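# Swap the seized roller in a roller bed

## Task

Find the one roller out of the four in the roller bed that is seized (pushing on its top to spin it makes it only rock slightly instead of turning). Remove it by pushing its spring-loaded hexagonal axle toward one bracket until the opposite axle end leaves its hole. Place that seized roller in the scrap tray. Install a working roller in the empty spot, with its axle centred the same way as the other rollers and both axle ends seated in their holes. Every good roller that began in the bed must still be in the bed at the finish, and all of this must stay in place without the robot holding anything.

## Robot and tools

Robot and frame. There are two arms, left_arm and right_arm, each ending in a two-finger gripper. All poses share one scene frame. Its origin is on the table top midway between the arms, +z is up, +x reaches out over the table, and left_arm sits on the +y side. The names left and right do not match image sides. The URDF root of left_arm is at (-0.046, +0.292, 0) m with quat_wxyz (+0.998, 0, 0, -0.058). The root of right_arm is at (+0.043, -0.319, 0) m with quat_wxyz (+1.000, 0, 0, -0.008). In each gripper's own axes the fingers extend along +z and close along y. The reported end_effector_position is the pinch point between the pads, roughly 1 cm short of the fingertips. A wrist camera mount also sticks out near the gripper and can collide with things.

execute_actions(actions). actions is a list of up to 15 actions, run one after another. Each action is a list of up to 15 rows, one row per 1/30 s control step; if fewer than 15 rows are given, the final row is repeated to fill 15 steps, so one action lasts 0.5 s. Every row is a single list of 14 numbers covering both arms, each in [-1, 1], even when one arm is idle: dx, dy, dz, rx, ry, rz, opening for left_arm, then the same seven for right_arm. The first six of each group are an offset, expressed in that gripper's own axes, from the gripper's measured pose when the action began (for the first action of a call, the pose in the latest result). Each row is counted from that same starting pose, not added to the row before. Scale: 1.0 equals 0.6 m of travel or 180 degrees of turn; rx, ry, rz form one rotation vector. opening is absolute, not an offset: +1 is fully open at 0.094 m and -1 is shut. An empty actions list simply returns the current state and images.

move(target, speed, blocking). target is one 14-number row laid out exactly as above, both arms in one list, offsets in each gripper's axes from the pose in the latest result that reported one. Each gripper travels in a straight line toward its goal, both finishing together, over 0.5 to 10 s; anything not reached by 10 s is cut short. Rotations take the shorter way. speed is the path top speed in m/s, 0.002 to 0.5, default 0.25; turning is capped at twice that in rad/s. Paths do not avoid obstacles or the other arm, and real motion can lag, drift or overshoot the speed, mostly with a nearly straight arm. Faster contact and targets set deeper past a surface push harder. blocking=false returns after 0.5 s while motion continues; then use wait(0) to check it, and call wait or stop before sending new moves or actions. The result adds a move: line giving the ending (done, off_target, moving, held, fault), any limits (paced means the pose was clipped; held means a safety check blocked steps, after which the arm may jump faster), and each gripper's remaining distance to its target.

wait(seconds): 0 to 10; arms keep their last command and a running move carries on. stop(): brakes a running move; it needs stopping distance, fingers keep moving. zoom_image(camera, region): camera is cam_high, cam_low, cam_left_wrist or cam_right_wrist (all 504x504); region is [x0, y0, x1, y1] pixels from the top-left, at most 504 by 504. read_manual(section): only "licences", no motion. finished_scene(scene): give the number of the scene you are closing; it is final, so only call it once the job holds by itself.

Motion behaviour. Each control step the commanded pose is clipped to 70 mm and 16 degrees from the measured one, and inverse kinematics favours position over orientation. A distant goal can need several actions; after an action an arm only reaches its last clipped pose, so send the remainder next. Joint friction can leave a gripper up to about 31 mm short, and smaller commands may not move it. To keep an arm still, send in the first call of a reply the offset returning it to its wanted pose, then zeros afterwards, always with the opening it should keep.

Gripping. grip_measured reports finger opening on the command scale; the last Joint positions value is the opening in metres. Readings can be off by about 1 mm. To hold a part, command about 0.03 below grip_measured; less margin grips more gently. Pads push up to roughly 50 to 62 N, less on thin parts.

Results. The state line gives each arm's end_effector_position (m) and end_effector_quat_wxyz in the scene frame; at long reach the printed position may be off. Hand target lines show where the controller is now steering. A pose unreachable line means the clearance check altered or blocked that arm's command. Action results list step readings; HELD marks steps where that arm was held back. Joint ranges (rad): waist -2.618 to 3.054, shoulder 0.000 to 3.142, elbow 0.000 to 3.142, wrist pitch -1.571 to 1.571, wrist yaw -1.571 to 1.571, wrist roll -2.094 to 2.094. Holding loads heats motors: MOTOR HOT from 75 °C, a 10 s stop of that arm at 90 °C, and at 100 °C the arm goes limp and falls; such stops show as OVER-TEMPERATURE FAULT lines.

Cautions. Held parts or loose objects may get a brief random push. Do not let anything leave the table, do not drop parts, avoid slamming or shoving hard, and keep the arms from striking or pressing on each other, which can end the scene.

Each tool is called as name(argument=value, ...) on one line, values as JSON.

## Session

execute_actions(actions=[])

Scene clock: 0.00 s.
left_arm: end_effector_position=(+0.2955, -0.0883, +0.3707) grip_measured=+1.000 end_effector_quat_wxyz=(+0.650, +0.642, +0.303, -0.269) | right_arm: end_effector_position=(+0.3565, -0.4909, +0.1997) grip_measured=+1.000 end_effector_quat_wxyz=(+0.433, +0.538, +0.488, +0.533)
Joint positions: left_arm=[-0.443  1.751  1.512  0.224  0.962  0.749  0.094] | right_arm=[-0.887  1.327  0.434  0.795 -0.956  1.643  0.094]
Joint velocities: left_arm=[-0.017 -0.007 -0.022 -0.037 -0.066 -0.066  0.   ] | right_arm=[-0.002 -0.007  0.017 -0.081  0.037  0.051  0.   ]
Motor temperatures (°C, as the motors report them): left_arm=[17 25 20 24 20 18] | right_arm=[20 29 28 20 19 19]
Hand target (left_arm): +0.296, -0.088, +0.371; +0.650, +0.642, +0.303, -0.269
Hand target (right_arm): +0.357, -0.491, +0.200; +0.433, +0.538, +0.488, +0.533

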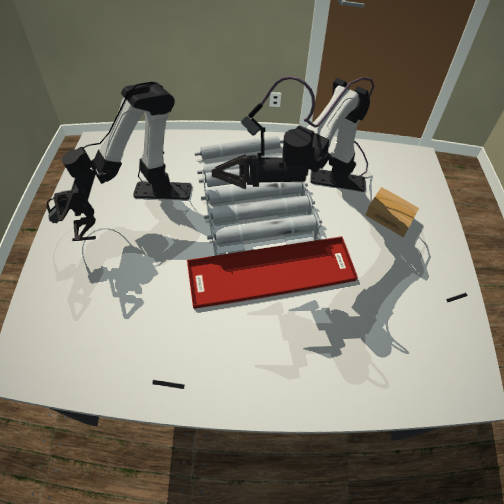

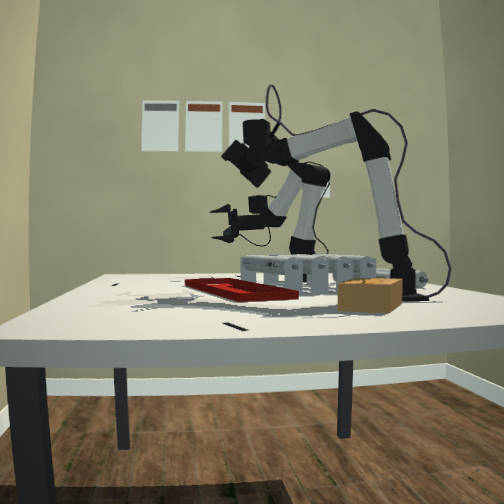

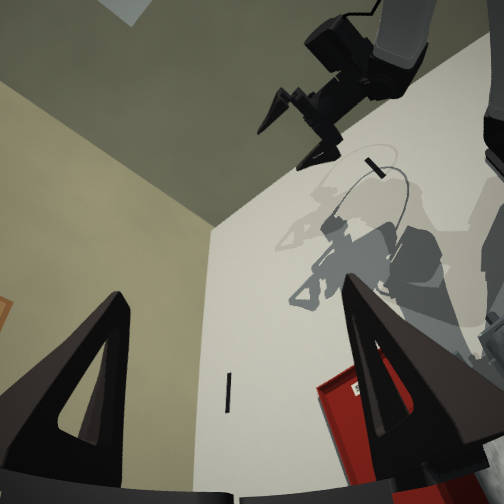

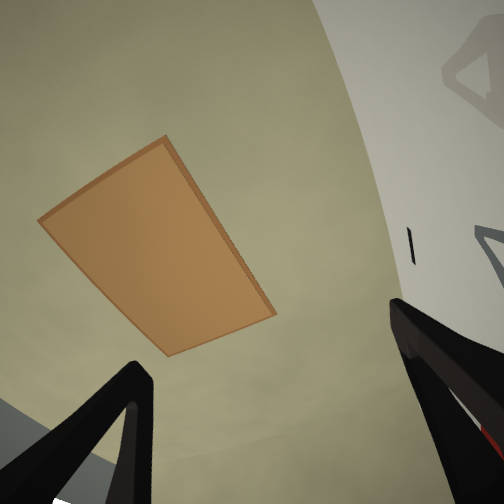

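move(target=[0,0,-0.55,0,0,0,-0.3, 0.65,0,-0.26,0.5,0,0,-1])

move(target=[0,0,0,0,0,0,-0.3, 0,0,0,0,0,-0.5,-1])

move(target=[0,0,0,0,0,0,-0.3, 0,0,0,0,0,-0.5,-1])

Scene clock: 10.73 s.
left_arm: end_effector_position=(+0.2818, +0.2394, +0.3804) grip_measured=-0.299 end_effector_quat_wxyz=(+0.692, +0.587, +0.394, -0.145) | right_arm: end_effector_position=(+0.1907, -0.1129, +0.2577) grip_measured=-0.980 end_effector_quat_wxyz=(-0.126, +0.599, +0.775, +0.153)
Joint positions: left_arm=[0.5   1.337 1.16  0.095 1.569 0.855 0.033] | right_arm=[ 0.765  1.348  1.587 -1.539 -0.298  2.106  0.001]
Joint velocities: left_arm=[ 0.007 -0.022  0.007  0.066 -0.007  0.007  0.001] | right_arm=[-0.002 -0.017  0.007  0.051 -0.037 -0.007 -0.   ]
Motor temperatures (°C, as the motors report them): left_arm=[17 28 22 25 20 18] | right_arm=[20 29 30 22 19 19]
Hand target (left_arm): +0.277, +0.241, +0.376; +0.691, +0.582, +0.400, -0.153
Hand target (right_arm): +0.189, -0.112, +0.259; -0.132, +0.602, +0.774, +0.146
Off the commanded pose (left_arm): 0.007 m, 19 deg; orientation clipped at the last step of the last action.
Off the commanded pose (right_arm): 0.012 m, 19 deg; orientation clipped at the last step of the last action.
joint sent to its limit (left arm) — the command would take joint 5 (wrist yaw) past its upper limit, so that joint was sent only as far as its limit.
joint sent to its limit (right arm) — the command would take joint 4 (wrist pitch) past its lower limit and joint 6 (wrist roll) past its upper limit, so those joints were sent only as far as their limits.
move: off_target (left_arm, right_arm); limits=paced

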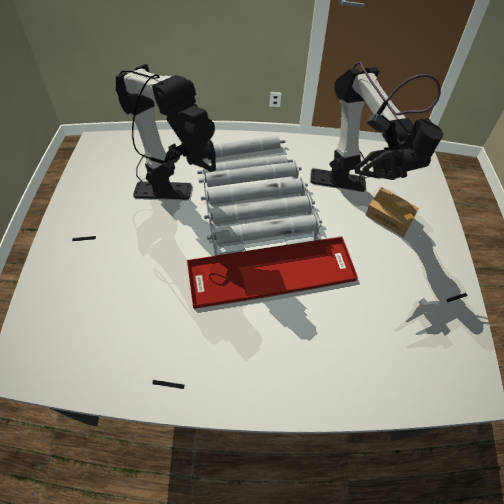

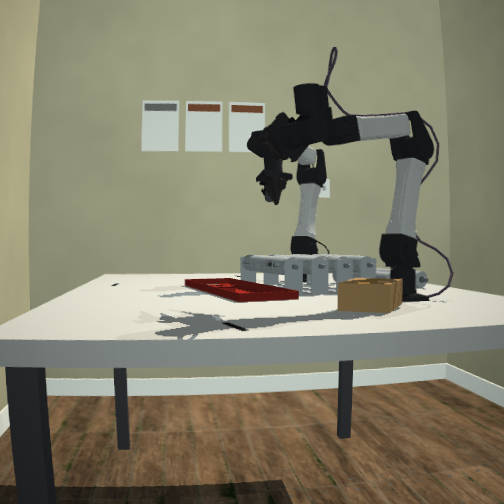

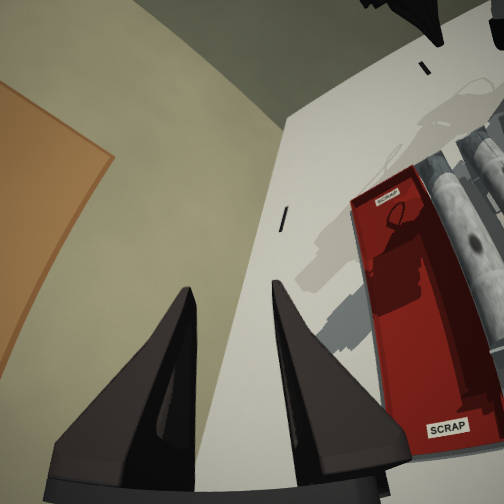

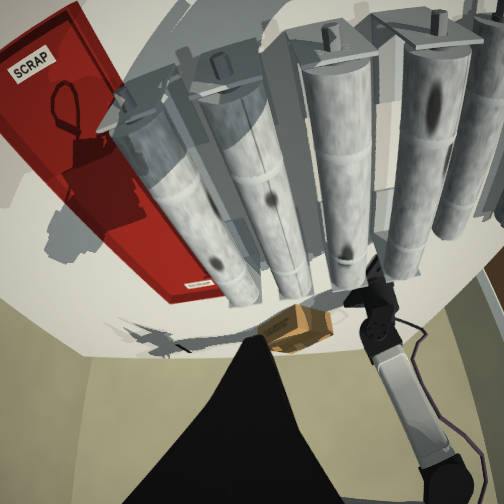

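Scene clock: 14.47 s.
left_arm: end_effector_position=(+0.2818, +0.2394, +0.3804) grip_measured=-0.299 end_effector_quat_wxyz=(+0.692, +0.587, +0.394, -0.145) | right_arm: end_effector_position=(+0.1907, -0.1128, +0.2577) grip_measured=-0.980 end_effector_quat_wxyz=(+0.018, -0.120, +0.973, +0.198)
Joint positions: left_arm=[0.5   1.337 1.16  0.095 1.569 0.855 0.033] | right_arm=[ 0.765  1.348  1.587 -1.539 -0.298  0.544  0.001]
Joint velocities: left_arm=[ 0.022  0.002 -0.002 -0.051 -0.007 -0.007  0.   ] | right_arm=[-0.002 -0.002 -0.007 -0.037  0.022 -0.081  0.   ]
Motor temperatures (°C, as the motors report them): left_arm=[17 28 22 25 20 18] | right_arm=[20 29 30 22 19 19]
Hand target (left_arm): +0.282, +0.239, +0.380; +0.692, +0.587, +0.394, -0.145
Hand target (right_arm): +0.191, -0.113, +0.258; +0.019, -0.124, +0.972, +0.198
Off the commanded pose (left_arm): 0.000 m, 0 deg.
Off the commanded pose (right_arm): 0.000 m, 0 deg.
move: done

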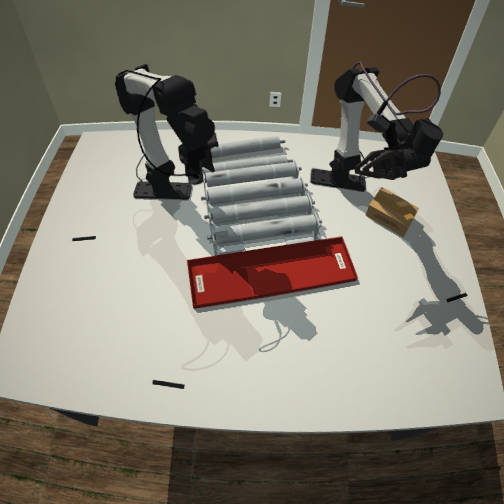

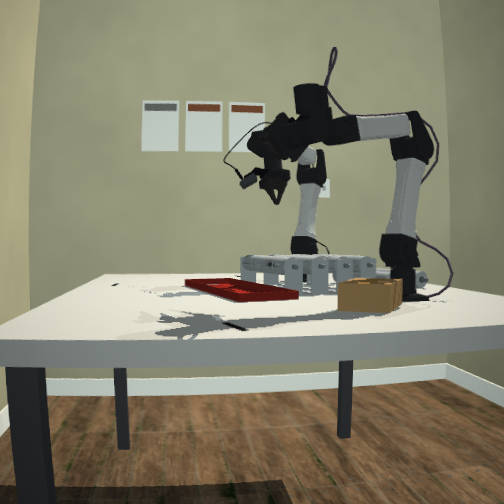

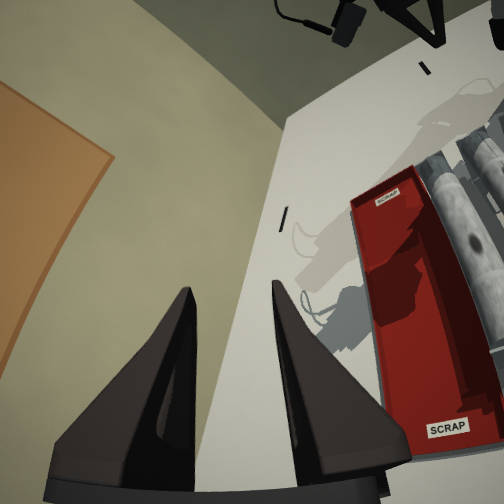

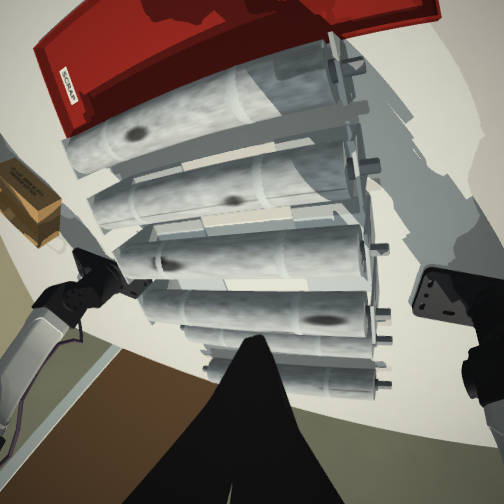

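Scene clock: 18.20 s.
left_arm: end_effector_position=(+0.2818, +0.2394, +0.3804) grip_measured=-0.299 end_effector_quat_wxyz=(+0.692, +0.587, +0.394, -0.145) | right_arm: end_effector_position=(+0.1907, -0.1128, +0.2577) grip_measured=-0.980 end_effector_quat_wxyz=(-0.152, +0.770, -0.606, -0.128)
Joint positions: left_arm=[0.5   1.337 1.16  0.095 1.569 0.855 0.033] | right_arm=[ 0.765  1.348  1.587 -1.539 -0.298 -1.019  0.001]
Joint velocities: left_arm=[-0.012  0.012 -0.002 -0.051  0.022 -0.066  0.001] | right_arm=[-0.002  0.002 -0.002  0.037  0.051 -0.081 -0.001]
Motor temperatures (°C, as the motors report them): left_arm=[17 28 23 25 20 18] | right_arm=[20 29 31 22 19 19]
Hand target (left_arm): +0.282, +0.239, +0.380; +0.692, +0.587, +0.394, -0.145
Hand target (right_arm): +0.191, -0.113, +0.258; -0.153, +0.773, -0.603, -0.127
Off the commanded pose (left_arm): 0.000 m, 0 deg.
Off the commanded pose (right_arm): 0.000 m, 0 deg.
move: done

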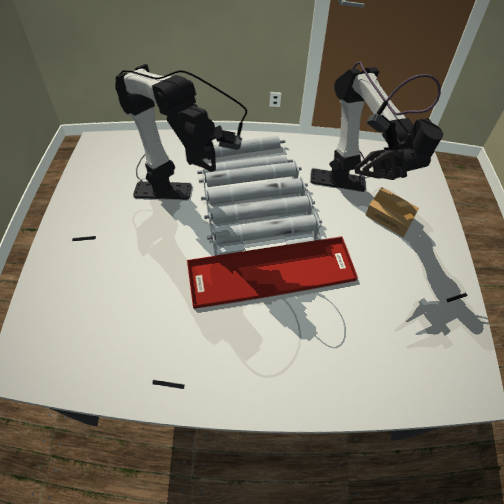

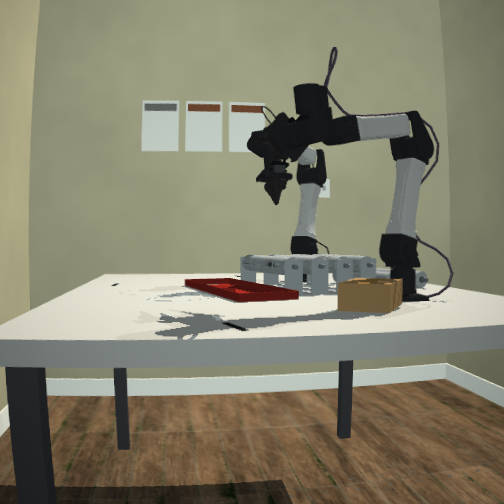

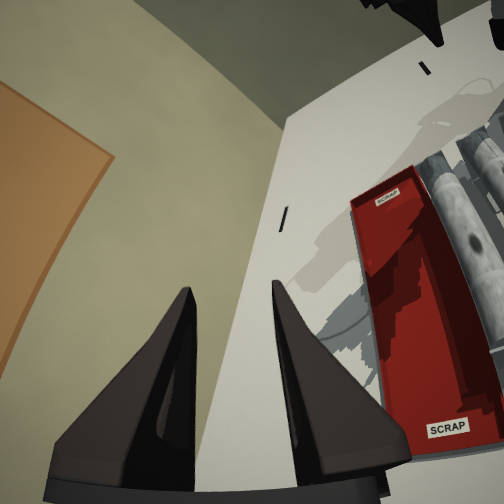

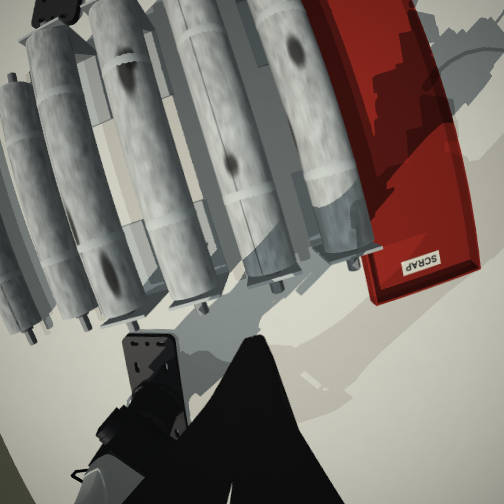

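move(target=[0,0,0,0,0,0,-0.3, 0.05,-0.23,0.29,0,0.127,0,-1], speed=0.15)

Scene clock: 22.73 s.
left_arm: end_effector_position=(+0.2818, +0.2394, +0.3804) grip_measured=-0.299 end_effector_quat_wxyz=(+0.692, +0.587, +0.394, -0.145) | right_arm: end_effector_position=(+0.3265, -0.0494, +0.0969) grip_measured=-0.980 end_effector_quat_wxyz=(-0.022, +0.779, -0.626, +0.025)
Joint positions: left_arm=[0.5   1.337 1.16  0.095 1.569 0.855 0.033] | right_arm=[ 0.796  1.992  1.704 -1.234  0.045 -1.008  0.001]
Joint velocities: left_arm=[-0.017  0.012  0.002 -0.007 -0.007  0.022 -0.   ] | right_arm=[-0.002 -0.017 -0.007  0.007  0.007 -0.066  0.   ]
Motor temperatures (°C, as the motors report them): left_arm=[17 28 24 26 20 18] | right_arm=[20 30 31 22 19 19]
Hand target (left_arm): +0.282, +0.239, +0.380; +0.692, +0.587, +0.394, -0.145
Hand target (right_arm): +0.331, -0.043, +0.098; -0.032, +0.779, -0.626, +0.029
Off the commanded pose (left_arm): 0.000 m, 0 deg.
Off the commanded pose (right_arm): 0.008 m, 1 deg.
move: done

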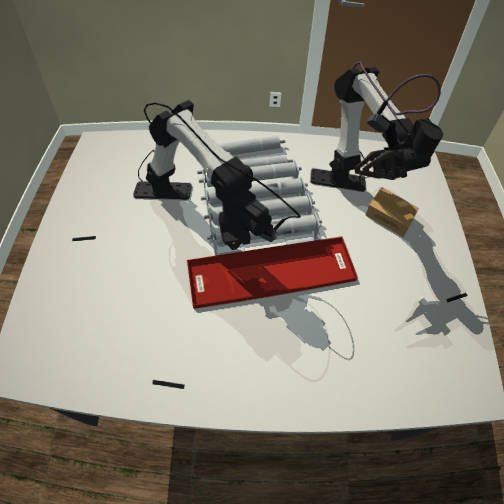

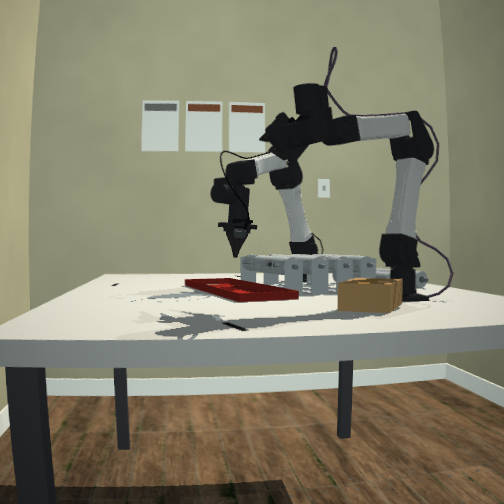

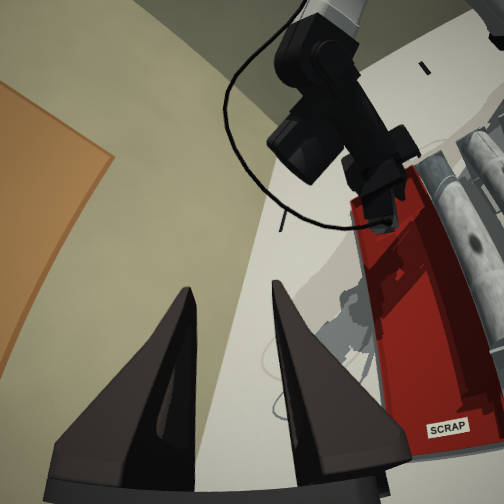

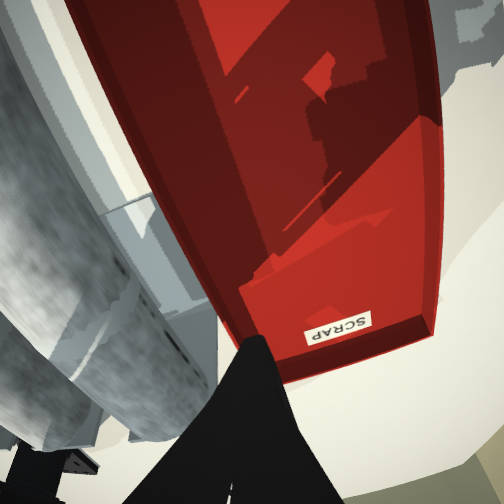

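move(target=[0,0,0,0,0,0,-0.3, 0,0.5,-0.03,0,0,0,-1], speed=0.05)

move(target=[0,0,0,0,0,0,-0.3, 0.05,-0.25,-0.25,0,-0.1,0,-1], speed=0.15)

Scene clock: 31.27 s.
left_arm: end_effector_position=(+0.2818, +0.2394, +0.3804) grip_measured=-0.299 end_effector_quat_wxyz=(+0.692, +0.587, +0.394, -0.145) | right_arm: end_effector_position=(+0.0373, -0.1086, +0.1019) grip_measured=-0.981 end_effector_quat_wxyz=(-0.037, +0.778, -0.627, +0.019)
Joint positions: left_arm=[0.5   1.337 1.16  0.095 1.569 0.855 0.033] | right_arm=[ 1.677  1.312  0.986 -1.218  0.079 -0.127  0.001]
Joint velocities: left_arm=[-0.017 -0.017  0.002 -0.081 -0.066  0.051  0.   ] | right_arm=[-0.022  0.007 -0.007  0.007 -0.007  0.037 -0.   ]
Motor temperatures (°C, as the motors report them): left_arm=[17 28 25 26 20 18] | right_arm=[20 32 31 21 19 19]
Hand target (left_arm): +0.282, +0.239, +0.380; +0.692, +0.587, +0.394, -0.145
Hand target (right_arm): +0.034, -0.121, +0.092; -0.016, +0.779, -0.627, +0.030
Off the commanded pose (left_arm): 0.000 m, 0 deg.
Off the commanded pose (right_arm): 0.009 m, 2 deg.
move: done

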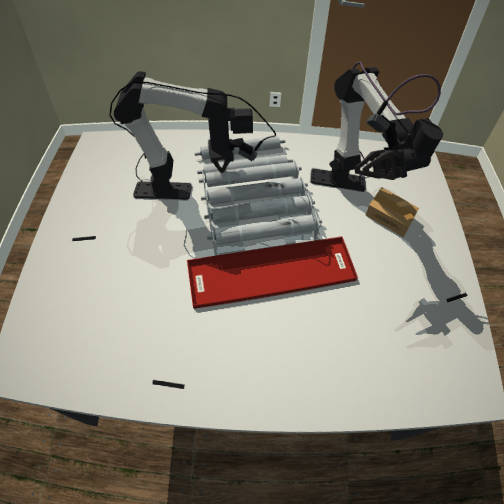

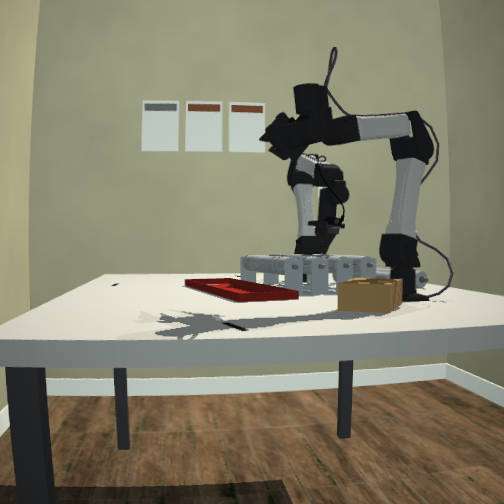

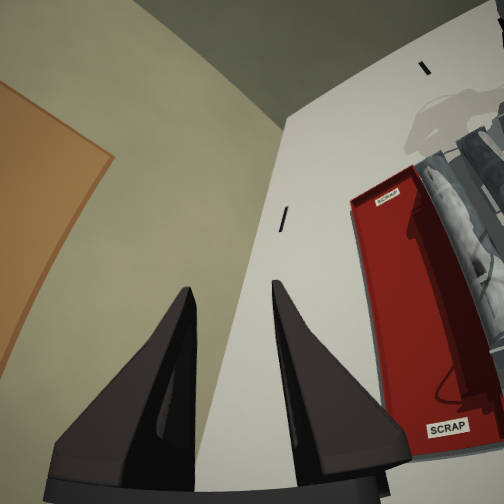

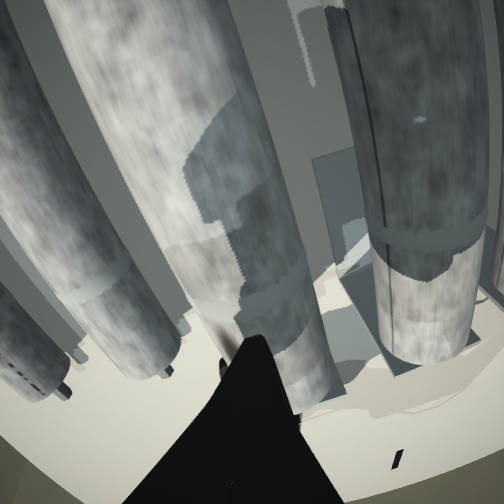

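Scene clock: 33.27 s.
left_arm: end_effector_position=(+0.2818, +0.2394, +0.3804) grip_measured=-0.299 end_effector_quat_wxyz=(+0.692, +0.587, +0.394, -0.145) | right_arm: end_effector_position=(+0.1771, -0.1048, +0.2664) grip_measured=-0.981 end_effector_quat_wxyz=(-0.159, +0.769, -0.610, -0.105)
Joint positions: left_arm=[0.5   1.337 1.16  0.095 1.569 0.855 0.033] | right_arm=[ 0.879  1.33   1.614 -1.539 -0.22  -0.903  0.001]
Joint velocities: left_arm=[-0.012  0.007 -0.012 -0.007  0.007 -0.022 -0.001] | right_arm=[ 0.007 -0.007 -0.012 -0.095  0.007  0.051  0.   ]
Motor temperatures (°C, as the motors report them): left_arm=[17 28 25 26 20 18] | right_arm=[20 32 31 21 19 19]
Hand target (left_arm): +0.282, +0.239, +0.380; +0.692, +0.587, +0.394, -0.145
Hand target (right_arm): +0.177, -0.106, +0.266; -0.149, +0.770, -0.611, -0.108
Off the commanded pose (left_arm): 0.000 m, 0 deg.
Off the commanded pose (right_arm): 0.007 m, 3 deg.
joint sent to its limit (right arm) — the command would take joint 4 (wrist pitch) past its lower limit, so that joint was sent only as far as its limit.
move: off_target (right_arm)

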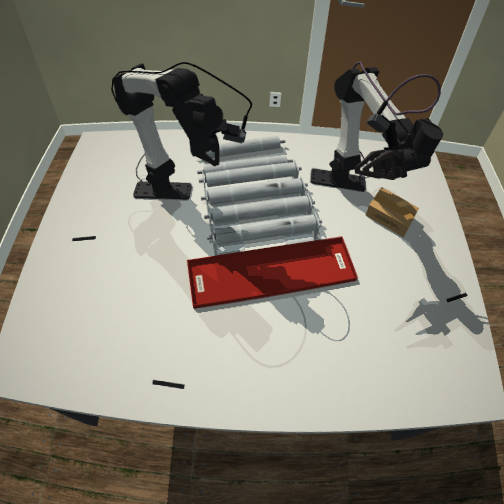

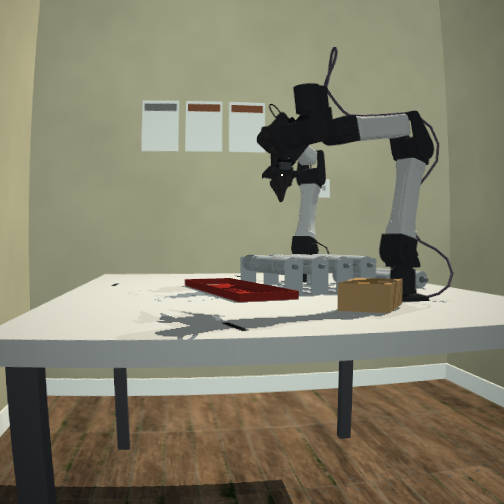

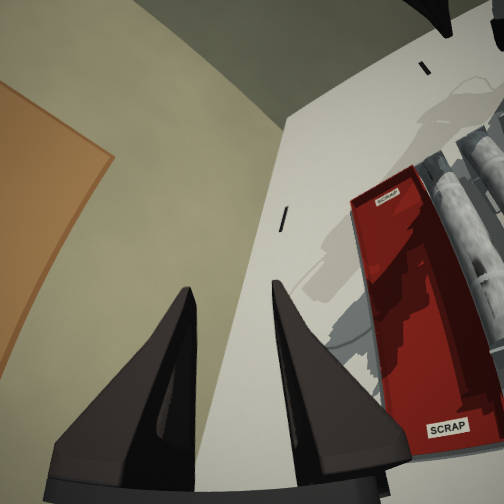

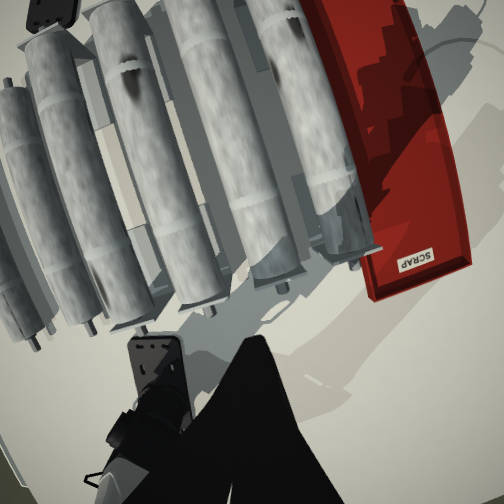

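move(target=[0.147,-0.565,-0.095,0.13,-0.309,0.231,-0.3, 0,0,0,0,0,0,-1], speed=0.12)

Scene clock: 53.73 s.
left_arm: end_effector_position=(+0.1303, +0.2072, +0.1039) grip_measured=-0.299 end_effector_quat_wxyz=(+0.706, +0.581, +0.405, +0.008) | right_arm: end_effector_position=(+0.1767, -0.1048, +0.2664) grip_measured=-0.981 end_effector_quat_wxyz=(-0.158, +0.770, -0.609, -0.106)
Joint positions: left_arm=[ 0.735  0.928  0.031 -0.216  1.567  2.086  0.033] | right_arm=[ 0.879  1.33   1.614 -1.54  -0.221 -0.905  0.001]
Joint velocities: left_arm=[ 0.017 -0.002  0.012  0.022 -0.007 -0.095 -0.   ] | right_arm=[-0.027 -0.007  0.007  0.022 -0.037 -0.007  0.   ]
Motor temperatures (°C, as the motors report them): left_arm=[17 28 27 26 21 18] | right_arm=[20 30 32 22 19 19]
Hand target (left_arm): +0.130, +0.207, +0.104; +0.706, +0.582, +0.404, +0.009
Hand target (right_arm): +0.177, -0.105, +0.266; -0.159, +0.769, -0.610, -0.105
Off the commanded pose (left_arm): 0.047 m, 79 deg; orientation clipped at the last step of the last action.
Off the commanded pose (right_arm): 0.000 m, 0 deg.
move: held (left_arm); limits=paced,held; held on 6 of 171 steps (left_arm), including the last (left_arm)
pose unreachable (left arm): on one or more control steps of this call, first in action 0 (counted from 0), this arm could not follow its commanded pose, so it was not sent that pose on those steps. On the call's last step it was still not sent that pose. It may still have moved: this result reports where it is.
cause: the commanded pose would bring two parts of the arm too close to each other (its upper arm (the part past joint 2) and its wrist (the part past joint 4), with joints 3 (elbow) and 4 (wrist pitch) between them).

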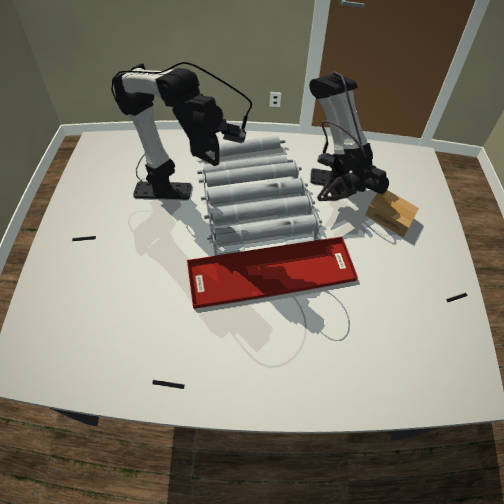

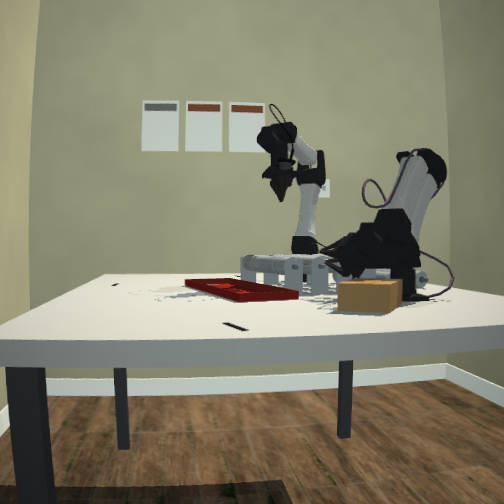

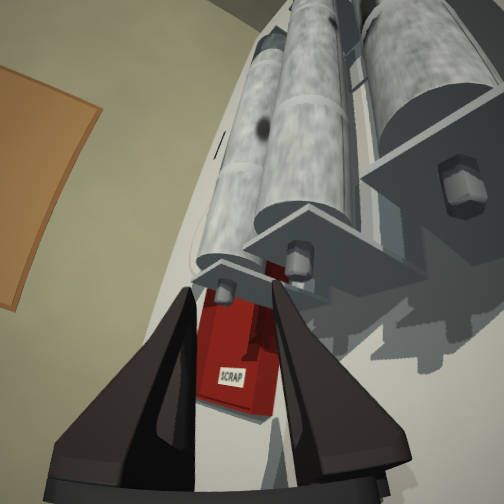

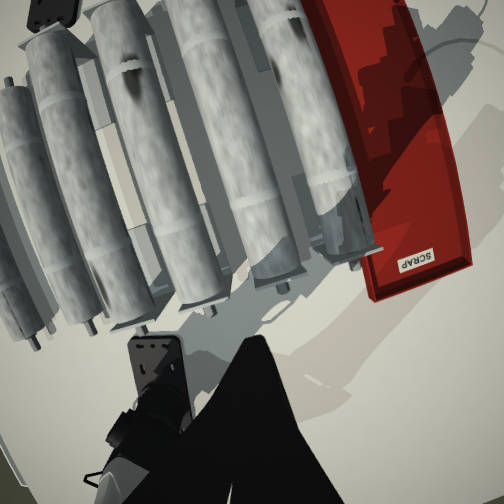

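move(target=[-0.2,0.3,-0.1,0,0,-0.3,-0.3, -0.37,0.08,0.33,0,0.12,0,-0.4], speed=0.12)

Scene clock: 72.57 s.
left_arm: end_effector_position=(+0.1222, +0.2439, +0.3175) grip_measured=-0.299 end_effector_quat_wxyz=(+0.691, +0.187, +0.681, -0.152) | right_arm: end_effector_position=(+0.0834, +0.1563, +0.1538) grip_measured=-0.402 end_effector_quat_wxyz=(-0.099, +0.775, -0.624, +0.001)
Joint positions: left_arm=[ 1.206  0.404  0.798 -1.13   1.574  0.787  0.033] | right_arm=[ 1.544  2.337  2.47  -1.543  0.119 -0.268  0.028]
Joint velocities: left_arm=[-0.012 -0.022 -0.002  0.022  0.022 -0.066 -0.   ] | right_arm=[ 0.012  0.002  0.002 -0.022 -0.022  0.007 -0.   ]
Motor temperatures (°C, as the motors report them): left_arm=[17 26 27 25 21 18] | right_arm=[20 31 33 22 19 19]
Hand target (left_arm): +0.123, +0.246, +0.321; +0.693, +0.182, +0.681, -0.152
Hand target (right_arm): +0.082, +0.156, +0.151; -0.095, +0.775, -0.624, +0.007
Off the commanded pose (left_arm): 0.028 m, 27 deg; orientation clipped at the last step of the last action.
Off the commanded pose (right_arm): 0.004 m, 8 deg.
joint sent to its limit (left arm) — the command would take joint 5 (wrist yaw) past its upper limit, so that joint was sent only as far as its limit.
joint sent to its limit (right arm) — the command would take joint 4 (wrist pitch) past its lower limit, so that joint was sent only as far as its limit.
move: off_target (left_arm, right_arm); limits=paced

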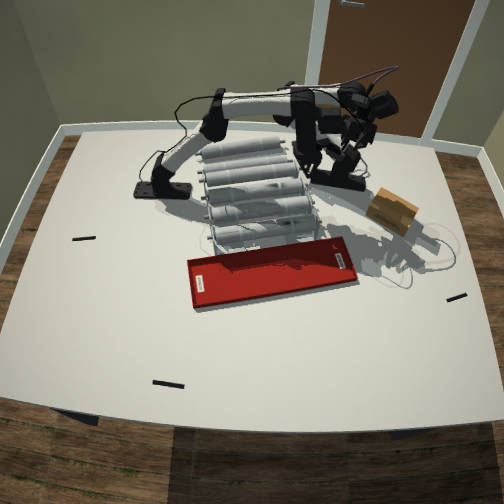

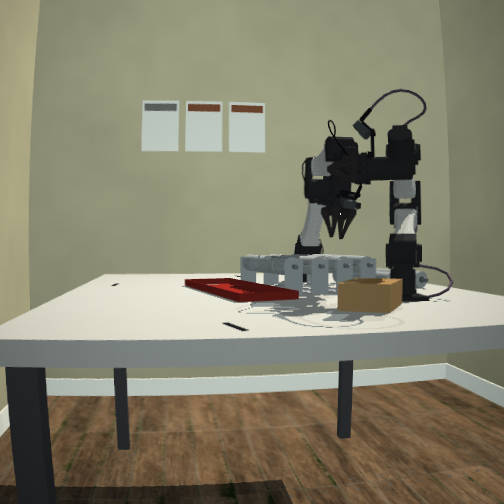

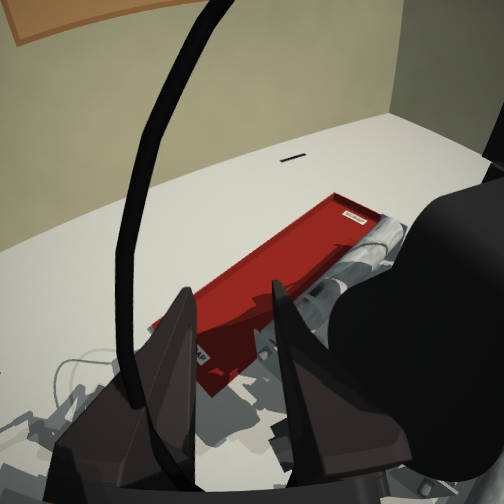

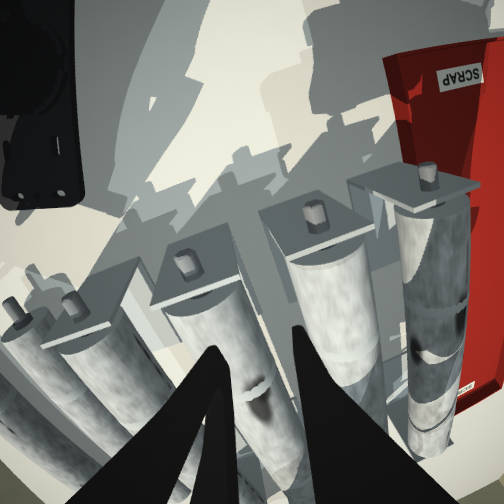

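move(target=[0,0.4,0,0,0,0,-0.3, -0.03,0.05,0.07,0,0,0,-0.4], speed=0.1)

Scene clock: 79.43 s.
left_arm: end_effector_position=(+0.2316, +0.4534, +0.3220) grip_measured=-0.299 end_effector_quat_wxyz=(+0.691, +0.182, +0.682, -0.156) | right_arm: end_effector_position=(+0.0585, +0.1727, +0.1289) grip_measured=-0.402 end_effector_quat_wxyz=(-0.110, +0.774, -0.624, -0.011)
Joint positions: left_arm=[ 1.206  1.392  1.175 -0.675  1.574  0.931  0.033] | right_arm=[ 1.597  2.337  2.36  -1.408  0.123 -0.214  0.028]
Joint velocities: left_arm=[-0.007  0.002  0.002 -0.007 -0.051 -0.022 -0.001] | right_arm=[-0.017 -0.017  0.002 -0.007 -0.007 -0.066 -0.   ]
Motor temperatures (°C, as the motors report them): left_arm=[17 26 28 25 21 18] | right_arm=[20 35 33 22 19 19]
Hand target (left_arm): +0.233, +0.459, +0.323; +0.692, +0.185, +0.681, -0.151
Hand target (right_arm): +0.056, +0.172, +0.110; -0.099, +0.775, -0.624, +0.002
Off the commanded pose (left_arm): 0.008 m, 1 deg.
Off the commanded pose (right_arm): 0.019 m, 2 deg.
move: off_target (right_arm)

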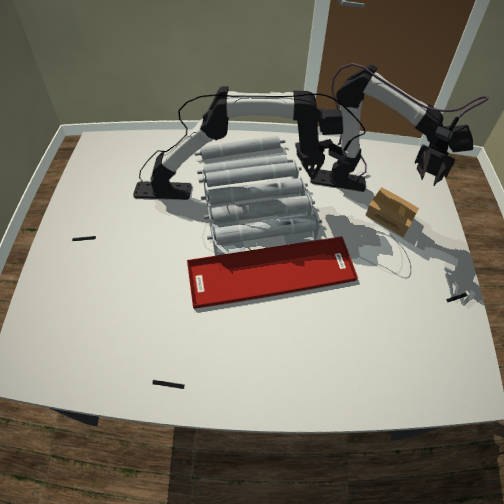

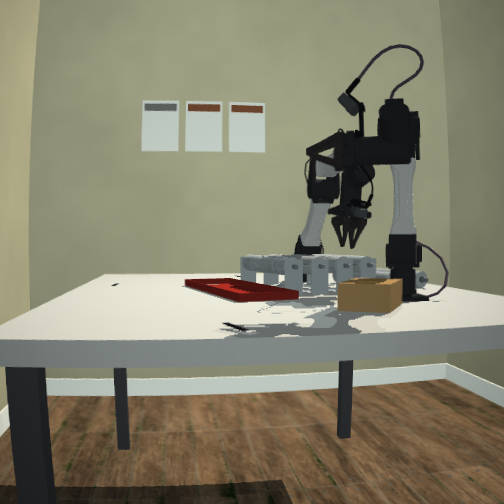

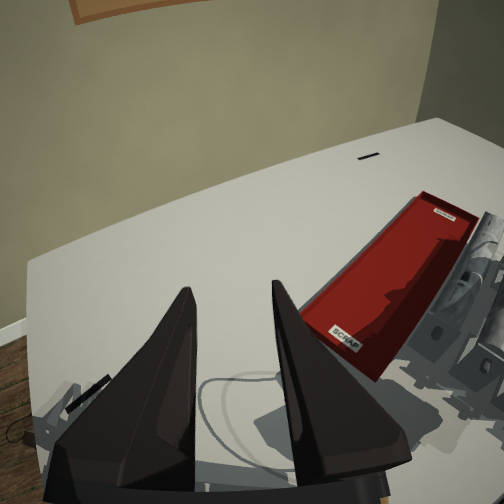

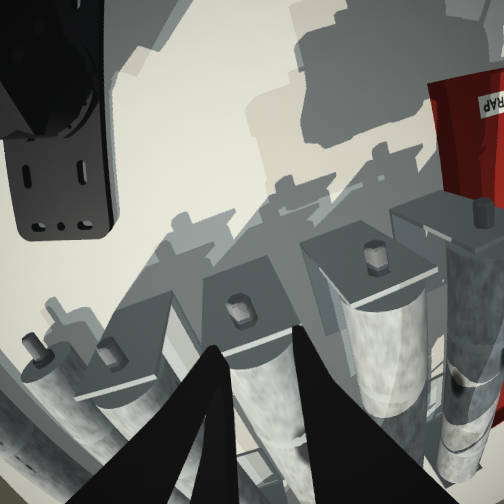

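move(target=[0,0,0,0,0,0,-0.3, 0,0.005,0.12,0,0,0,-0.4], speed=0.04)

Scene clock: 83.43 s.
left_arm: end_effector_position=(+0.2316, +0.4534, +0.3221) grip_measured=-0.299 end_effector_quat_wxyz=(+0.691, +0.183, +0.682, -0.155) | right_arm: end_effector_position=(+0.0622, +0.1873, +0.0739) grip_measured=-0.402 end_effector_quat_wxyz=(-0.121, +0.772, -0.623, -0.019)
Joint positions: left_arm=[ 1.206  1.392  1.175 -0.674  1.574  0.931  0.033] | right_arm=[ 1.59   2.335  2.13  -1.152  0.123 -0.223  0.028]
Joint velocities: left_arm=[-0.022 -0.007 -0.002  0.022  0.037  0.037 -0.001] | right_arm=[-0.012 -0.007 -0.007 -0.007  0.007 -0.051  0.001]
Motor temperatures (°C, as the motors report them): left_arm=[17 27 28 25 21 18] | right_arm=[20 37 32 22 19 19]
Hand target (left_arm): +0.232, +0.453, +0.322; +0.691, +0.183, +0.682, -0.156
Hand target (right_arm): +0.065, +0.184, +0.059; -0.111, +0.773, -0.624, -0.011
Off the commanded pose (left_arm): 0.000 m, 0 deg.
Off the commanded pose (right_arm): 0.016 m, 2 deg.
move: off_target (right_arm)

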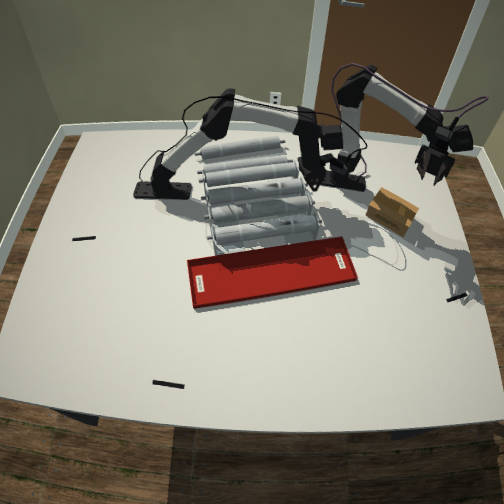

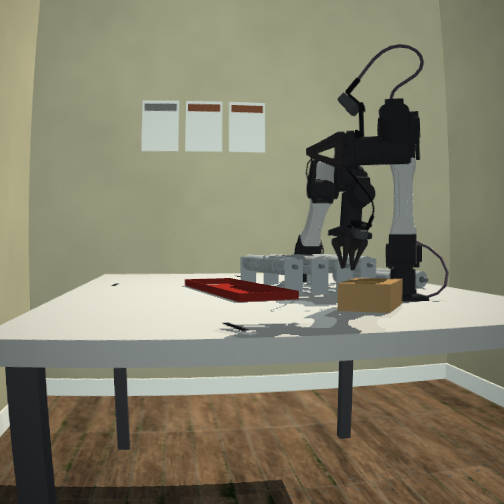

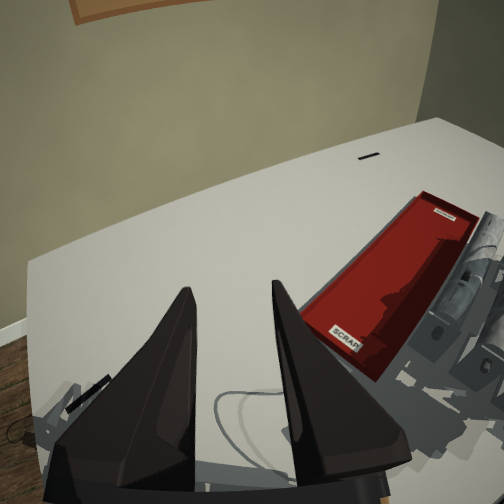

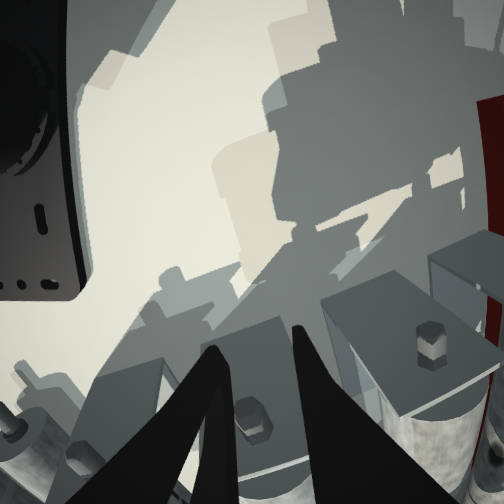

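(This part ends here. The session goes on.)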